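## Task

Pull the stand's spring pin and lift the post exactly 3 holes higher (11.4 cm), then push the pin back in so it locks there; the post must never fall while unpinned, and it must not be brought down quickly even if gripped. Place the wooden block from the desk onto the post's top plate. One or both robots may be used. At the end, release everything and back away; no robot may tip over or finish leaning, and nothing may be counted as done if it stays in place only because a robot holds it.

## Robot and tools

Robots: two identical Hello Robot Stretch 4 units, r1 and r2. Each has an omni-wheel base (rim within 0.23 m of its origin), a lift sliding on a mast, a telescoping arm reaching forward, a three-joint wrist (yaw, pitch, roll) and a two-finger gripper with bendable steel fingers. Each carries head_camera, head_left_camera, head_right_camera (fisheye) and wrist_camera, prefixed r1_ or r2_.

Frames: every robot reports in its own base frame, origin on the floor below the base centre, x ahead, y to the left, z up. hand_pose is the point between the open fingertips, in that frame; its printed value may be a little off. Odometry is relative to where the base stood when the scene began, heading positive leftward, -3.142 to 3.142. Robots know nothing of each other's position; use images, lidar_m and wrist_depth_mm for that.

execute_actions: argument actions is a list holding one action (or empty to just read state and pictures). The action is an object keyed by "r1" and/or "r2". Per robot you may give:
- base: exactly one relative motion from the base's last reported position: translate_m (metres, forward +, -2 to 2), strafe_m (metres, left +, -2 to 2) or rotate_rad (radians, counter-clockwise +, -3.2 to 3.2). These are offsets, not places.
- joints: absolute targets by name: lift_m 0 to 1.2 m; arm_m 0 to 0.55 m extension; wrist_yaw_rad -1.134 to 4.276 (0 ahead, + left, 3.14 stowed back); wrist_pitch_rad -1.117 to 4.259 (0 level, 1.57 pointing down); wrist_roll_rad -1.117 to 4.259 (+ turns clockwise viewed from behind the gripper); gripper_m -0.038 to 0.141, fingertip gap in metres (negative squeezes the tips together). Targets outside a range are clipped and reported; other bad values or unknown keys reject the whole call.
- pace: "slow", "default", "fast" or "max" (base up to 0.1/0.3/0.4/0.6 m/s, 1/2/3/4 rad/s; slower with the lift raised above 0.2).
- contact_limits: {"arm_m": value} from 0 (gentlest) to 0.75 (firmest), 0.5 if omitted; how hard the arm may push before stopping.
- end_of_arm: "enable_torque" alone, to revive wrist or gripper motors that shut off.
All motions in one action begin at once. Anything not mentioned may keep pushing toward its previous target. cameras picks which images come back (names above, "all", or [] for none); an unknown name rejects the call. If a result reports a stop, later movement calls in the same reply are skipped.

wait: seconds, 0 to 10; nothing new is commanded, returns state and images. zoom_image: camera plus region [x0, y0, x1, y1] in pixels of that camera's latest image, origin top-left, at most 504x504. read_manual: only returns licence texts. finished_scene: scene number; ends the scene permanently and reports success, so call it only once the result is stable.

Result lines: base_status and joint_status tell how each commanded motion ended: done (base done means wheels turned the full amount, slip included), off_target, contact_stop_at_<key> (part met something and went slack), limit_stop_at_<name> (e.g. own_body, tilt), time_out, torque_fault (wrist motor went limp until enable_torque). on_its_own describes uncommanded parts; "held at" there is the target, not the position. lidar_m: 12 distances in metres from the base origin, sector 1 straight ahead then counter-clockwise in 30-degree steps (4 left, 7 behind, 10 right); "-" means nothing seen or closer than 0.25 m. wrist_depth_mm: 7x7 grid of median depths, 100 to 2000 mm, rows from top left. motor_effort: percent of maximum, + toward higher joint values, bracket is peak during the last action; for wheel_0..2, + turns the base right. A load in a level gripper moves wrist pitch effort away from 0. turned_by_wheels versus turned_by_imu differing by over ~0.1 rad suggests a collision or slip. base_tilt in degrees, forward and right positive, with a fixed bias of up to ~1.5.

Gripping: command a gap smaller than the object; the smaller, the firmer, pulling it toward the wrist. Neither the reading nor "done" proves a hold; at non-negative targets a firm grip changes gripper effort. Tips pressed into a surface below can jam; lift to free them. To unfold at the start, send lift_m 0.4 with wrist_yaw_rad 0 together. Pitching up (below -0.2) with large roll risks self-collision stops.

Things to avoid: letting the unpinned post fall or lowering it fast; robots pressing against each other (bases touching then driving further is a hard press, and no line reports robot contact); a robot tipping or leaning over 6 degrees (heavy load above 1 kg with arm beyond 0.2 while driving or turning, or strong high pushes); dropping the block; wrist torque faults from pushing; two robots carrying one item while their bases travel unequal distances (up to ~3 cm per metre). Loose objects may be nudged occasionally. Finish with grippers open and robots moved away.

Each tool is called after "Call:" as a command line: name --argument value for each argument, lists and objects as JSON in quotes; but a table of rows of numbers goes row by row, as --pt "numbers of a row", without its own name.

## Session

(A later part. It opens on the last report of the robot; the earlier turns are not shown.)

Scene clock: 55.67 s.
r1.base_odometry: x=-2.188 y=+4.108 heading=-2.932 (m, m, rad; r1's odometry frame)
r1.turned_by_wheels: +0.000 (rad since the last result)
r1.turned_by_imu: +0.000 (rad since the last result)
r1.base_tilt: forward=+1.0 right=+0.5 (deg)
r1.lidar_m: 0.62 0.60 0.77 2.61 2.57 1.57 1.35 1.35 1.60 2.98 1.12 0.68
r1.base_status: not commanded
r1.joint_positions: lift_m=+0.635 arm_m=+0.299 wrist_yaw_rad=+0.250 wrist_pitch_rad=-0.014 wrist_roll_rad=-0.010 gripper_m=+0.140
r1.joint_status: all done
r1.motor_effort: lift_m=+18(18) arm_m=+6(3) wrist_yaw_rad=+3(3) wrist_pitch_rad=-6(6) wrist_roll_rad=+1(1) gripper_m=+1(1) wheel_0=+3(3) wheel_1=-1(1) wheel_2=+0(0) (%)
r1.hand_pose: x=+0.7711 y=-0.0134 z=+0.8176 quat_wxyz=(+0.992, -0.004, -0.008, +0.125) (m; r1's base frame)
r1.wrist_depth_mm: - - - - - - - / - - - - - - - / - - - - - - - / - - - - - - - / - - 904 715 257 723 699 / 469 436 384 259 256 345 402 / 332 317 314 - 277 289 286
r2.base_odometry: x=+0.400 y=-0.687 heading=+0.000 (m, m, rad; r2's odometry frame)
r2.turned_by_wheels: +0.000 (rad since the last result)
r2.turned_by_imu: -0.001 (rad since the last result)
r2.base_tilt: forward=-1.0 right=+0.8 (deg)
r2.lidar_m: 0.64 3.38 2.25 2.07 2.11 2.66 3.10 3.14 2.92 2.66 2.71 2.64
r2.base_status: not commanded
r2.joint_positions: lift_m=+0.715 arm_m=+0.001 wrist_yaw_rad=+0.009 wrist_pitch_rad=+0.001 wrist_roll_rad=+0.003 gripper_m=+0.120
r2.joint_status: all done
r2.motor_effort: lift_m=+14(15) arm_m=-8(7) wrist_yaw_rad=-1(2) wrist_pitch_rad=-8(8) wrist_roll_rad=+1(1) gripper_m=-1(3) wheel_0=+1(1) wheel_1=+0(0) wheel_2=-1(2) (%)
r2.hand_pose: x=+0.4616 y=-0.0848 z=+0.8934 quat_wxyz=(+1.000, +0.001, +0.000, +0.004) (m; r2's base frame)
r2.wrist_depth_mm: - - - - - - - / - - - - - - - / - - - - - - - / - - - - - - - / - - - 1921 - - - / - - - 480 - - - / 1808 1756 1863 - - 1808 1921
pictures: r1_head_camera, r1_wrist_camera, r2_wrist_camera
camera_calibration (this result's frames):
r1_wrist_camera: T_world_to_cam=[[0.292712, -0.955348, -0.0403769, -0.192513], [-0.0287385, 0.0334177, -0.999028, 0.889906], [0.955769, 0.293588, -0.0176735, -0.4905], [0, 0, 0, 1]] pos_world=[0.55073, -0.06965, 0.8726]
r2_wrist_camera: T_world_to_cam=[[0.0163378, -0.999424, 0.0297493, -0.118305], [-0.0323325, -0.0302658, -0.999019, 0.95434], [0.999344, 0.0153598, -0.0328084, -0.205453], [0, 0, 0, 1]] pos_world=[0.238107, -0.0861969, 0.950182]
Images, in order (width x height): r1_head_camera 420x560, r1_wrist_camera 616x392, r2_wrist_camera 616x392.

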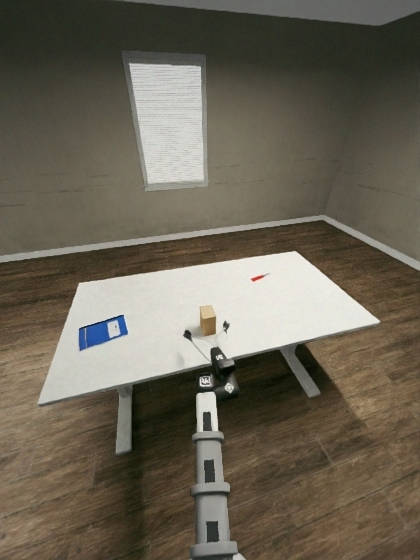

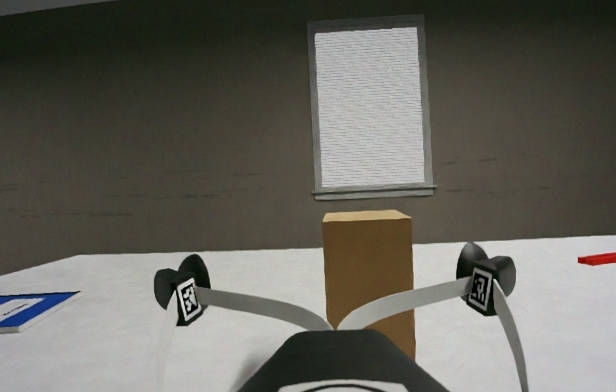

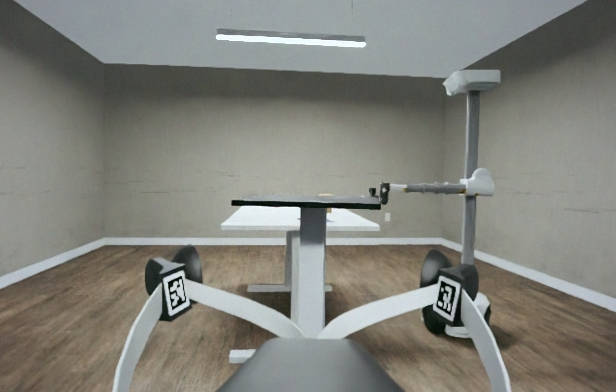

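Call:
execute_actions --actions '[{"r1":{"base":{"strafe_m":-0.01},"joints":{"arm_m":0.36,"lift_m":0.62}}}]' --cameras '[]'

Call:
execute_actions --actions '[{"r1":{"joints":{"gripper_m":0.02}}}]' --cameras '["r1_wrist_camera"]'

Call:
execute_actions --actions '[{"r1":{"joints":{"lift_m":0.65}}}]' --cameras '[]'

Call:
execute_actions --actions '[{"r1":{"base":{"strafe_m":2.0},"joints":{"lift_m":0.86,"arm_m":0.2},"pace":"fast"}}]' --cameras '["r1_wrist_camera","r1_head_camera","r2_wrist_camera","r2_head_camera"]'

Scene clock: 57.37 s.
r1.base_odometry: x=-2.190 y=+4.118 heading=-2.931 (m, m, rad; r1's odometry frame)
r1.turned_by_wheels: +0.000 (rad since the last result)
r1.turned_by_imu: +0.000 (rad since the last result)
r1.base_tilt: forward=+1.0 right=+0.6 (deg)
r1.lidar_m: 0.63 0.62 0.77 2.60 2.54 1.54 1.35 1.35 1.64 2.99 1.17 0.70
r1.base_status: done
r1.joint_positions: lift_m=+0.620 arm_m=+0.359 wrist_yaw_rad=+0.250 wrist_pitch_rad=-0.014 wrist_roll_rad=-0.010 gripper_m=+0.140
r1.joint_status: all done
r1.motor_effort: lift_m=+18(17) arm_m=+5(7) wrist_yaw_rad=+3(2) wrist_pitch_rad=-6(7) wrist_roll_rad=+0(1) gripper_m=+1(1) wheel_0=+3(11) wheel_1=-1(6) wheel_2=+0(1) (%)
r1.hand_pose: x=+0.8310 y=-0.0134 z=+0.8026 quat_wxyz=(+0.992, -0.004, -0.008, +0.125) (m; r1's base frame)
r1.wrist_depth_mm: - - - - - - - / - - - - - - - / - - - - - - - / - - - - - - - / - 866 809 202 530 640 615 / 436 392 345 202 200 310 357 / 296 285 279 - 281 258 263
r2.base_odometry: x=+0.400 y=-0.687 heading=+0.000 (m, m, rad; r2's odometry frame)
r2.turned_by_wheels: +0.000 (rad since the last result)
r2.turned_by_imu: -0.001 (rad since the last result)
r2.base_tilt: forward=-1.0 right=+0.8 (deg)
r2.lidar_m: 0.63 3.38 2.24 2.06 2.11 2.64 3.11 3.16 2.92 2.65 2.72 2.65
r2.base_status: not commanded
r2.joint_positions: lift_m=+0.715 arm_m=+0.001 wrist_yaw_rad=+0.009 wrist_pitch_rad=+0.001 wrist_roll_rad=+0.003 gripper_m=+0.120
r2.joint_status: not commanded
r2.motor_effort: lift_m=+14(15) arm_m=-8(8) wrist_yaw_rad=-2(4) wrist_pitch_rad=-9(8) wrist_roll_rad=+0(1) gripper_m=+4(1) wheel_0=+1(1) wheel_1=+0(0) wheel_2=-1(2) (%)
r2.hand_pose: x=+0.4616 y=-0.0848 z=+0.8934 quat_wxyz=(+1.000, +0.001, +0.000, +0.004) (m; r2's base frame)
r2.wrist_depth_mm: - - - - - - - / - - - - - - - / - - - - - - - / - - - - - - - / - - - 1921 - - - / - - - 480 - - - / 1863 1808 1863 - - 1808 1921
pictures: none
No camera images: the call's "cameras" was empty. Leave "cameras" out to get every camera's image.

Scene clock: 59.53 s.
r1.base_odometry: x=-2.190 y=+4.118 heading=-2.931 (m, m, rad; r1's odometry frame)
r1.turned_by_wheels: +0.000 (rad since the last result)
r1.turned_by_imu: +0.000 (rad since the last result)
r1.base_tilt: forward=+0.9 right=+0.6 (deg)
r1.lidar_m: 0.63 0.63 0.76 2.61 2.56 1.56 1.34 1.34 1.64 3.00 1.17 0.71
r1.base_status: not commanded
r1.joint_positions: lift_m=+0.620 arm_m=+0.359 wrist_yaw_rad=+0.250 wrist_pitch_rad=-0.014 wrist_roll_rad=-0.010 gripper_m=+0.020
r1.joint_status: all done
r1.motor_effort: lift_m=+18(18) arm_m=+6(6) wrist_yaw_rad=+3(3) wrist_pitch_rad=-6(5) wrist_roll_rad=+1(1) gripper_m=-16(18) wheel_0=+3(3) wheel_1=-1(1) wheel_2=+0(0) (%)
r1.hand_pose: x=+0.8311 y=-0.0134 z=+0.8026 quat_wxyz=(+0.992, -0.004, -0.008, +0.125) (m; r1's base frame)
r1.wrist_depth_mm: - - - - - - - / - - - - - - - / - - - - - - - / - - - - - - - / - 866 809 190 195 661 621 / 439 430 188 190 188 179 359 / 296 283 281 - 279 258 265
r2.base_odometry: x=+0.400 y=-0.687 heading=+0.000 (m, m, rad; r2's odometry frame)
r2.turned_by_wheels: +0.000 (rad since the last result)
r2.turned_by_imu: -0.001 (rad since the last result)
r2.base_tilt: forward=-1.0 right=+0.8 (deg)
r2.lidar_m: 0.65 3.41 2.26 2.06 2.11 2.68 3.12 3.16 2.90 2.67 2.73 2.65
r2.base_status: not commanded
r2.joint_positions: lift_m=+0.715 arm_m=+0.001 wrist_yaw_rad=+0.009 wrist_pitch_rad=+0.001 wrist_roll_rad=+0.003 gripper_m=+0.120
r2.joint_status: not commanded
r2.motor_effort: lift_m=+15(15) arm_m=-7(8) wrist_yaw_rad=-1(2) wrist_pitch_rad=-8(8) wrist_roll_rad=+0(0) gripper_m=+1(0) wheel_0=+1(0) wheel_1=+0(0) wheel_2=-1(1) (%)
r2.hand_pose: x=+0.4616 y=-0.0848 z=+0.8934 quat_wxyz=(+1.000, +0.001, +0.000, +0.004) (m; r2's base frame)
r2.wrist_depth_mm: - - - - - - - / - - - - - - - / - - - - - - - / - - - - - - - / - - - 1921 - - - / - - - 477 - - - / 1808 1756 1863 - - 1863 1921
pictures: r1_wrist_camera
camera_calibration (this result's frames):
r1_wrist_camera: T_world_to_cam=[[0.29261, -0.955379, -0.0403793, -0.210626], [-0.0287882, 0.033407, -0.999027, 0.876675], [0.955799, 0.293487, -0.0177285, -0.548088], [0, 0, 0, 1]] pos_world=[0.61073, -0.0696577, 0.8576]
Images, in order (width x height): r1_wrist_camera 616x392.

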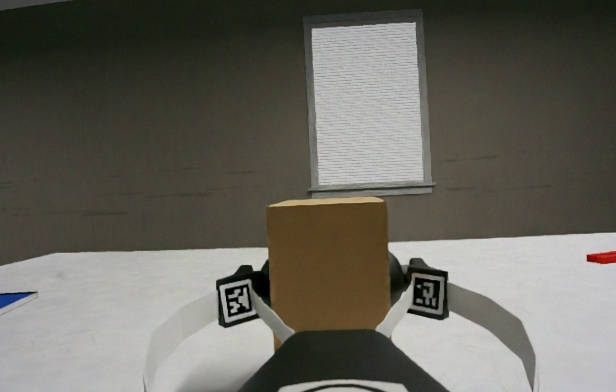

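Scene clock: 60.47 s.
r1.base_odometry: x=-2.190 y=+4.118 heading=-2.931 (m, m, rad; r1's odometry frame)
r1.turned_by_wheels: +0.000 (rad since the last result)
r1.turned_by_imu: +0.000 (rad since the last result)
r1.base_tilt: forward=+1.0 right=+0.5 (deg)
r1.lidar_m: 0.62 0.61 0.78 2.60 2.54 1.57 1.36 1.36 1.62 2.97 1.18 0.72
r1.base_status: not commanded
r1.joint_positions: lift_m=+0.650 arm_m=+0.359 wrist_yaw_rad=+0.250 wrist_pitch_rad=-0.011 wrist_roll_rad=-0.010 gripper_m=+0.020
r1.joint_status: all done
r1.motor_effort: lift_m=+25(26) arm_m=+5(5) wrist_yaw_rad=+3(3) wrist_pitch_rad=-15(16) wrist_roll_rad=+1(1) gripper_m=-16(15) wheel_0=+3(3) wheel_1=-1(1) wheel_2=+0(0) (%)
r1.hand_pose: x=+0.8311 y=-0.0134 z=+0.8311 quat_wxyz=(+0.992, -0.004, -0.006, +0.125) (m; r1's base frame)
r1.wrist_depth_mm: - - - - - - - / - - - - - - - / - - - - - - - / - - - - - - - / - - - 190 195 778 741 / 525 512 188 191 188 179 433 / 357 342 340 - 338 309 317
r2.base_odometry: x=+0.400 y=-0.687 heading=+0.000 (m, m, rad; r2's odometry frame)
r2.turned_by_wheels: +0.000 (rad since the last result)
r2.turned_by_imu: +0.000 (rad since the last result)
r2.base_tilt: forward=-1.0 right=+0.7 (deg)
r2.lidar_m: 0.66 3.39 2.24 2.08 2.10 2.67 3.11 3.14 2.90 2.62 2.73 2.64
r2.base_status: not commanded
r2.joint_positions: lift_m=+0.715 arm_m=+0.001 wrist_yaw_rad=+0.009 wrist_pitch_rad=+0.001 wrist_roll_rad=+0.003 gripper_m=+0.120
r2.joint_status: not commanded
r2.motor_effort: lift_m=+15(14) arm_m=-8(8) wrist_yaw_rad=-1(2) wrist_pitch_rad=-8(8) wrist_roll_rad=+0(2) gripper_m=-1(2) wheel_0=+1(1) wheel_1=+0(0) wheel_2=-1(2) (%)
r2.hand_pose: x=+0.4616 y=-0.0848 z=+0.8934 quat_wxyz=(+1.000, +0.001, +0.000, +0.004) (m; r2's base frame)
r2.wrist_depth_mm: - - - - - - - / - - - - - - - / - - - - - - - / - - - - - - - / - - - 1983 - - - / - - - 477 - - - / 1863 1756 1921 - - 1808 1921
pictures: none
No camera images: the call's "cameras" was empty. Leave "cameras" out to get every camera's image.

Scene clock: 66.63 s.
r1.base_odometry: x=-1.773 y=+2.162 heading=-2.931 (m, m, rad; r1's odometry frame)
r1.turned_by_wheels: +0.000 (rad since the last result)
r1.turned_by_imu: +0.013 (rad since the last result)
r1.base_tilt: forward=+0.9 right=+0.5 (deg)
r1.lidar_m: 0.65 0.66 0.84 3.68 3.29 2.01 1.76 1.74 2.15 3.99 1.49 3.32
r1.base_status: done
r1.joint_positions: lift_m=+0.860 arm_m=+0.201 wrist_yaw_rad=+0.250 wrist_pitch_rad=-0.011 wrist_roll_rad=-0.010 gripper_m=+0.020
r1.joint_status: all done
r1.motor_effort: lift_m=+24(26) arm_m=-5(9) wrist_yaw_rad=+2(1) wrist_pitch_rad=-14(17) wrist_roll_rad=+1(1) gripper_m=-14(15) wheel_0=+0(14) wheel_1=+0(13) wheel_2=+0(0) (%)
r1.hand_pose: x=+0.6730 y=-0.0133 z=+1.0412 quat_wxyz=(+0.992, -0.004, -0.006, +0.125) (m; r1's base frame)
r1.wrist_depth_mm: - - - - - - - / - - - - - - - / - - - - - - - / - - - - - - - / - - - 190 195 - - / - - 189 190 189 179 - / - - - - - - -
r2.base_odometry: x=+0.400 y=-0.687 heading=+0.000 (m, m, rad; r2's odometry frame)
r2.turned_by_wheels: +0.000 (rad since the last result)
r2.turned_by_imu: -0.002 (rad since the last result)
r2.base_tilt: forward=-0.9 right=+0.8 (deg)
r2.lidar_m: 0.65 3.38 2.26 2.07 2.09 2.65 3.10 3.14 2.91 2.63 0.85 0.73
r2.base_status: not commanded
r2.joint_positions: lift_m=+0.715 arm_m=+0.001 wrist_yaw_rad=+0.009 wrist_pitch_rad=+0.001 wrist_roll_rad=+0.003 gripper_m=+0.120
r2.joint_status: not commanded
r2.motor_effort: lift_m=+14(15) arm_m=-8(8) wrist_yaw_rad=-2(3) wrist_pitch_rad=-8(8) wrist_roll_rad=+0(2) gripper_m=-3(1) wheel_0=+1(1) wheel_1=+0(0) wheel_2=-1(2) (%)
r2.hand_pose: x=+0.4616 y=-0.0848 z=+0.8934 quat_wxyz=(+1.000, +0.001, +0.000, +0.004) (m; r2's base frame)
r2.wrist_depth_mm: - - - - - - - / - - - - - - - / - - - - 484 521 - / - - - - - - - / - - - 1921 - - - / - - - 477 - - - / 1863 1756 1863 - - 1808 1921
pictures: r1_head_camera, r1_wrist_camera, r2_head_camera, r2_wrist_camera
camera_calibration (this result's frames):
r1_wrist_camera: T_world_to_cam=[[0.292644, -0.955362, -0.0405296, -0.154547], [-0.0318773, 0.0326146, -0.99896, 1.11245], [0.95569, 0.293632, -0.0209099, -0.389375], [0, 0, 0, 1]] pos_world=[0.452811, -0.0695976, 1.09689]
r2_wrist_camera: T_world_to_cam=[[0.0163376, -0.999424, 0.0297492, -0.118304], [-0.0323326, -0.0302657, -0.999019, 0.95434], [0.999344, 0.0153597, -0.0328084, -0.205453], [0, 0, 0, 1]] pos_world=[0.238107, -0.0861969, 0.950182]
Images, in order (width x height): r1_head_camera 420x560, r1_wrist_camera 616x392, r2_head_camera 420x560, r2_wrist_camera 616x392.

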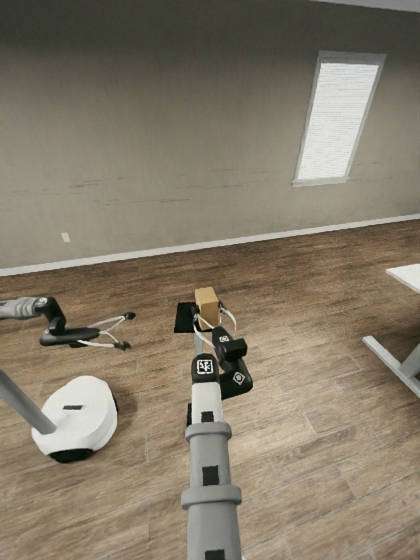

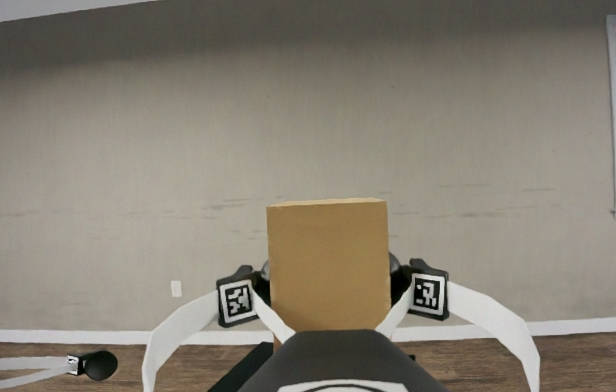

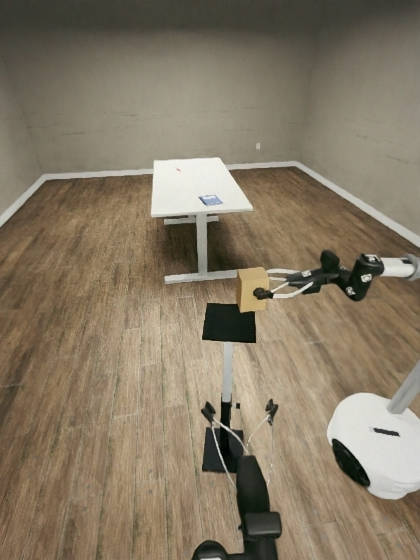

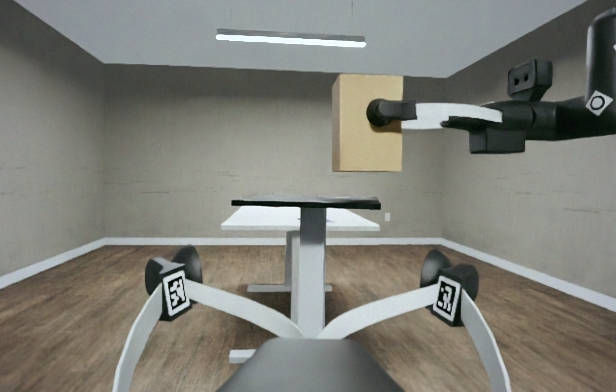

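Gap ≈3.9 cm.

Call:
execute_actions --actions '[{"r1":{"base":{"strafe_m":0.04},"joints":{"lift_m":0.835,"arm_m":0.265}}}]' --cameras '[]'

Call:
execute_actions --actions '[{"r1":{"joints":{"lift_m":0.82},"pace":"slow"}}]' --cameras '["r1_wrist_camera","r2_wrist_camera"]'

Scene clock: 68.07 s.
r1.base_odometry: x=-1.764 y=+2.123 heading=-2.931 (m, m, rad; r1's odometry frame)
r1.turned_by_wheels: +0.000 (rad since the last result)
r1.turned_by_imu: +0.000 (rad since the last result)
r1.base_tilt: forward=+1.1 right=+0.5 (deg)
r1.lidar_m: 0.65 0.67 0.84 3.63 3.28 2.01 1.76 1.78 2.14 3.99 1.52 3.33
r1.base_status: done
r1.joint_positions: lift_m=+0.835 arm_m=+0.264 wrist_yaw_rad=+0.250 wrist_pitch_rad=-0.011 wrist_roll_rad=-0.010 gripper_m=+0.020
r1.joint_status: all done
r1.motor_effort: lift_m=+19(21) arm_m=+6(9) wrist_yaw_rad=+2(0) wrist_pitch_rad=-17(16) wrist_roll_rad=+1(0) gripper_m=-15(15) wheel_0=+0(11) wheel_1=+1(10) wheel_2=+0(4) (%)
r1.hand_pose: x=+0.7360 y=-0.0133 z=+1.0165 quat_wxyz=(+0.992, -0.004, -0.006, +0.125) (m; r1's base frame)
r1.wrist_depth_mm: - - - - - - - / - - - - - - - / - - - - - - - / - - - - - - - / - - - 190 195 - - / - - 188 191 188 179 - / - - - - - - -
r2.base_odometry: x=+0.400 y=-0.687 heading=+0.000 (m, m, rad; r2's odometry frame)
r2.turned_by_wheels: +0.000 (rad since the last result)
r2.turned_by_imu: +0.000 (rad since the last result)
r2.base_tilt: forward=-1.0 right=+0.8 (deg)
r2.lidar_m: 0.65 3.37 2.24 2.07 2.10 2.65 3.09 3.15 2.91 2.66 0.84 0.72
r2.base_status: not commanded
r2.joint_positions: lift_m=+0.715 arm_m=+0.001 wrist_yaw_rad=+0.009 wrist_pitch_rad=+0.001 wrist_roll_rad=+0.003 gripper_m=+0.120
r2.joint_status: not commanded
r2.motor_effort: lift_m=+15(14) arm_m=-8(8) wrist_yaw_rad=-2(1) wrist_pitch_rad=-8(8) wrist_roll_rad=+2(4) gripper_m=-1(1) wheel_0=+1(1) wheel_1=+0(0) wheel_2=-2(1) (%)
r2.hand_pose: x=+0.4616 y=-0.0848 z=+0.8934 quat_wxyz=(+1.000, +0.001, +0.000, +0.004) (m; r2's base frame)
r2.wrist_depth_mm: - - - - - - - / - - - - - - 424 / - - - 449 - 480 462 / - - - 508 - - - / - - - 1921 - - - / - - - 480 - - - / 1808 1756 1921 - - 1756 1921
pictures: none
No camera images: the call's "cameras" was empty. Leave "cameras" out to get every camera's image.

Scene clock: 68.90 s.
r1.base_odometry: x=-1.764 y=+2.123 heading=-2.931 (m, m, rad; r1's odometry frame)
r1.turned_by_wheels: +0.000 (rad since the last result)
r1.turned_by_imu: +0.000 (rad since the last result)
r1.base_tilt: forward=+1.0 right=+0.5 (deg)
r1.lidar_m: 0.66 0.66 0.84 3.64 3.32 2.02 1.76 1.77 2.12 3.98 1.51 3.34
r1.base_status: not commanded
r1.joint_positions: lift_m=+0.820 arm_m=+0.264 wrist_yaw_rad=+0.250 wrist_pitch_rad=-0.016 wrist_roll_rad=-0.010 gripper_m=+0.020
r1.joint_status: all done
r1.motor_effort: lift_m=+17(20) arm_m=+6(6) wrist_yaw_rad=+2(2) wrist_pitch_rad=-3(16) wrist_roll_rad=+1(1) gripper_m=-15(15) wheel_0=+0(0) wheel_1=+1(1) wheel_2=+0(0) (%)
r1.hand_pose: x=+0.7360 y=-0.0133 z=+1.0030 quat_wxyz=(+0.992, -0.004, -0.008, +0.125) (m; r1's base frame)
r1.wrist_depth_mm: - - - - - - - / - - - - - - - / - - - - - - - / - - - - - - - / - - - 190 195 - - / - - 189 190 188 179 - / 362 - - - 282 - -
r2.base_odometry: x=+0.400 y=-0.687 heading=+0.000 (m, m, rad; r2's odometry frame)
r2.turned_by_wheels: +0.000 (rad since the last result)
r2.turned_by_imu: +0.000 (rad since the last result)
r2.base_tilt: forward=-1.0 right=+0.7 (deg)
r2.lidar_m: 0.64 3.38 2.25 2.07 2.11 2.65 3.10 3.13 2.91 2.65 0.82 0.70
r2.base_status: not commanded
r2.joint_positions: lift_m=+0.715 arm_m=+0.001 wrist_yaw_rad=+0.009 wrist_pitch_rad=+0.001 wrist_roll_rad=+0.003 gripper_m=+0.120
r2.joint_status: not commanded
r2.motor_effort: lift_m=+14(15) arm_m=-8(8) wrist_yaw_rad=-1(2) wrist_pitch_rad=-8(7) wrist_roll_rad=+2(1) gripper_m=+0(2) wheel_0=+1(1) wheel_1=+0(0) wheel_2=-1(2) (%)
r2.hand_pose: x=+0.4616 y=-0.0848 z=+0.8934 quat_wxyz=(+1.000, +0.001, +0.000, +0.004) (m; r2's base frame)
r2.wrist_depth_mm: - - - - - - - / - - - - - - 424 / - - - 449 - 484 445 / - - - 455 - - - / - - - 1983 - - - / - - - 477 - - - / 1808 1756 1921 - - 1808 1921
pictures: r1_wrist_camera, r2_wrist_camera
camera_calibration (this result's frames):
r1_wrist_camera: T_world_to_cam=[[0.292907, -0.95529, -0.0403234, -0.174927], [-0.0276452, 0.0336941, -0.99905, 1.07335], [0.955741, 0.293743, -0.01654, -0.454878], [0, 0, 0, 1]] pos_world=[0.515656, -0.0696539, 1.05775]
r2_wrist_camera: T_world_to_cam=[[0.0163374, -0.999424, 0.029749, -0.118304], [-0.0323326, -0.0302655, -0.999019, 0.95434], [0.999344, 0.0153595, -0.0328084, -0.205453], [0, 0, 0, 1]] pos_world=[0.238107, -0.0861969, 0.950182]
Images, in order (width x height): r1_wrist_camera 616x392, r2_wrist_camera 616x392.

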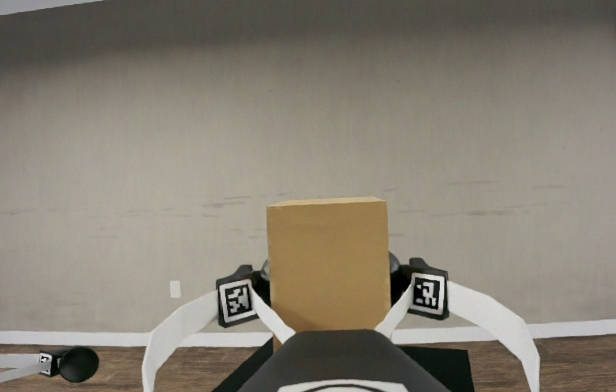

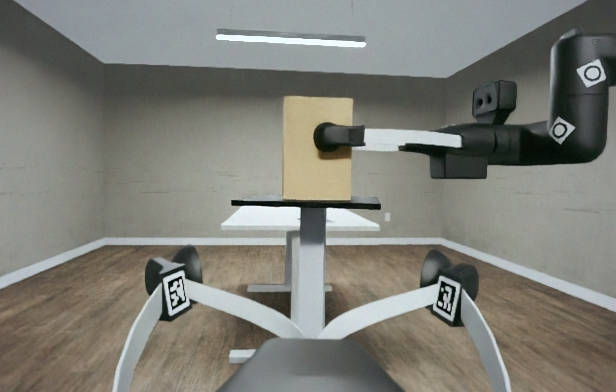

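Call:
execute_actions --actions '[{"r1":{"joints":{"gripper_m":0.13}},"r2":{"base":{"translate_m":-0.3}}}]' --cameras '[]'

Call:
execute_actions --actions '[{"r1":{"base":{"translate_m":-0.2},"joints":{"arm_m":0}}}]' --cameras '["r2_wrist_camera"]'

Call:
finished_scene --scene 1

Scene clock: 71.90 s.
r1.base_odometry: x=-1.764 y=+2.123 heading=-2.931 (m, m, rad; r1's odometry frame)
r1.turned_by_wheels: +0.000 (rad since the last result)
r1.turned_by_imu: +0.000 (rad since the last result)
r1.base_tilt: forward=+0.9 right=+0.6 (deg)
r1.lidar_m: 0.67 0.81 0.92 3.64 3.30 2.01 1.74 1.78 2.13 3.99 1.51 3.33
r1.base_status: not commanded
r1.joint_positions: lift_m=+0.820 arm_m=+0.264 wrist_yaw_rad=+0.250 wrist_pitch_rad=-0.015 wrist_roll_rad=-0.010 gripper_m=+0.130
r1.joint_status: all done
r1.motor_effort: lift_m=+17(18) arm_m=+6(5) wrist_yaw_rad=+3(3) wrist_pitch_rad=-5(5) wrist_roll_rad=+1(1) gripper_m=+0(13) wheel_0=+0(0) wheel_1=+1(1) wheel_2=+0(0) (%)
r1.hand_pose: x=+0.7360 y=-0.0133 z=+1.0027 quat_wxyz=(+0.992, -0.004, -0.008, +0.125) (m; r1's base frame)
r1.wrist_depth_mm: - - - - - - - / - - - - - - - / - - - - - - - / - - - - - - - / - - - 202 - - - / - - 218 201 198 - - / - - - - 278 1983 -
r2.base_odometry: x=+0.100 y=-0.687 heading=+0.000 (m, m, rad; r2's odometry frame)
r2.turned_by_wheels: +0.000 (rad since the last result)
r2.turned_by_imu: +0.000 (rad since the last result)
r2.base_tilt: forward=-0.9 right=+0.8 (deg)
r2.lidar_m: 0.91 3.36 2.20 2.04 2.07 2.62 2.80 2.83 2.95 2.68 1.07 1.02
r2.base_status: done
r2.joint_positions: lift_m=+0.715 arm_m=+0.001 wrist_yaw_rad=+0.009 wrist_pitch_rad=+0.001 wrist_roll_rad=+0.003 gripper_m=+0.120
r2.joint_status: not commanded
r2.motor_effort: lift_m=+15(15) arm_m=-8(8) wrist_yaw_rad=+0(2) wrist_pitch_rad=-9(9) wrist_roll_rad=+3(3) gripper_m=+1(3) wheel_0=-1(4) wheel_1=+0(3) wheel_2=+0(9) (%)
r2.hand_pose: x=+0.4615 y=-0.0848 z=+0.8933 quat_wxyz=(+1.000, +0.001, +0.000, +0.004) (m; r2's base frame)
r2.wrist_depth_mm: - - - - - - - / - - - - - - - / - - - - - 723 - / - - - - - - - / - - - - - - - / - - - - - - - / 1863 1756 1863 - - 1756 1921
pictures: none
No camera images: the call's "cameras" was empty. Leave "cameras" out to get every camera's image.

Scene clock: 73.97 s.
r1.base_odometry: x=-1.569 y=+2.164 heading=-2.932 (m, m, rad; r1's odometry frame)
r1.turned_by_wheels: +0.000 (rad since the last result)
r1.turned_by_imu: +0.000 (rad since the last result)
r1.base_tilt: forward=+0.8 right=+0.6 (deg)
r1.lidar_m: 0.83 0.95 1.16 3.60 2.92 1.78 1.56 1.58 1.90 3.54 1.60 1.86
r1.base_status: done
r1.joint_positions: lift_m=+0.820 arm_m=+0.001 wrist_yaw_rad=+0.250 wrist_pitch_rad=-0.014 wrist_roll_rad=-0.010 gripper_m=+0.130
r1.joint_status: all done
r1.motor_effort: lift_m=+18(18) arm_m=-6(8) wrist_yaw_rad=+2(1) wrist_pitch_rad=-7(6) wrist_roll_rad=+1(1) gripper_m=+2(0) wheel_0=-4(8) wheel_1=-1(8) wheel_2=+0(7) (%)
r1.hand_pose: x=+0.4730 y=-0.0133 z=+1.0026 quat_wxyz=(+0.992, -0.004, -0.008, +0.125) (m; r1's base frame)
r1.wrist_depth_mm: - - - - - - - / - - - - - - - / - - - - - - - / - - - - - - - / 904 - - - 676 - - / - - 219 - 668 - - / - - - - - - -
r2.base_odometry: x=+0.100 y=-0.687 heading=+0.000 (m, m, rad; r2's odometry frame)
r2.turned_by_wheels: +0.000 (rad since the last result)
r2.turned_by_imu: -0.001 (rad since the last result)
r2.base_tilt: forward=-0.9 right=+0.7 (deg)
r2.lidar_m: 0.94 3.32 2.22 2.03 2.07 2.61 2.81 2.85 2.95 2.68 1.16 1.05
r2.base_status: not commanded
r2.joint_positions: lift_m=+0.715 arm_m=+0.001 wrist_yaw_rad=+0.009 wrist_pitch_rad=+0.001 wrist_roll_rad=+0.003 gripper_m=+0.120
r2.joint_status: not commanded
r2.motor_effort: lift_m=+15(15) arm_m=-8(8) wrist_yaw_rad=-2(3) wrist_pitch_rad=-8(8) wrist_roll_rad=+2(1) gripper_m=+1(1) wheel_0=-1(1) wheel_1=+0(0) wheel_2=+0(0) (%)
r2.hand_pose: x=+0.4615 y=-0.0848 z=+0.8933 quat_wxyz=(+1.000, +0.001, +0.000, +0.004) (m; r2's base frame)
r2.wrist_depth_mm: - - - - - - - / - - - - - - - / - - - - - - - / - - - - - - - / - - - - - - - / - - - - - - - / 1863 1808 1921 - - 1808 1921
pictures: r2_wrist_camera
camera_calibration (this result's frames):
r2_wrist_camera: T_world_to_cam=[[0.0163376, -0.999424, 0.0297491, -0.118303], [-0.0323325, -0.0302656, -0.999019, 0.954289], [0.999344, 0.0153597, -0.0328084, -0.205441], [0, 0, 0, 1]] pos_world=[0.238094, -0.0861969, 0.950132]
Images, in order (width x height): r2_wrist_camera 616x392.

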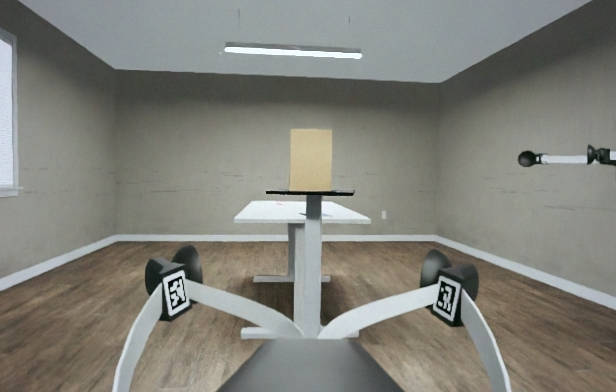

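The scene is finished: the task was done.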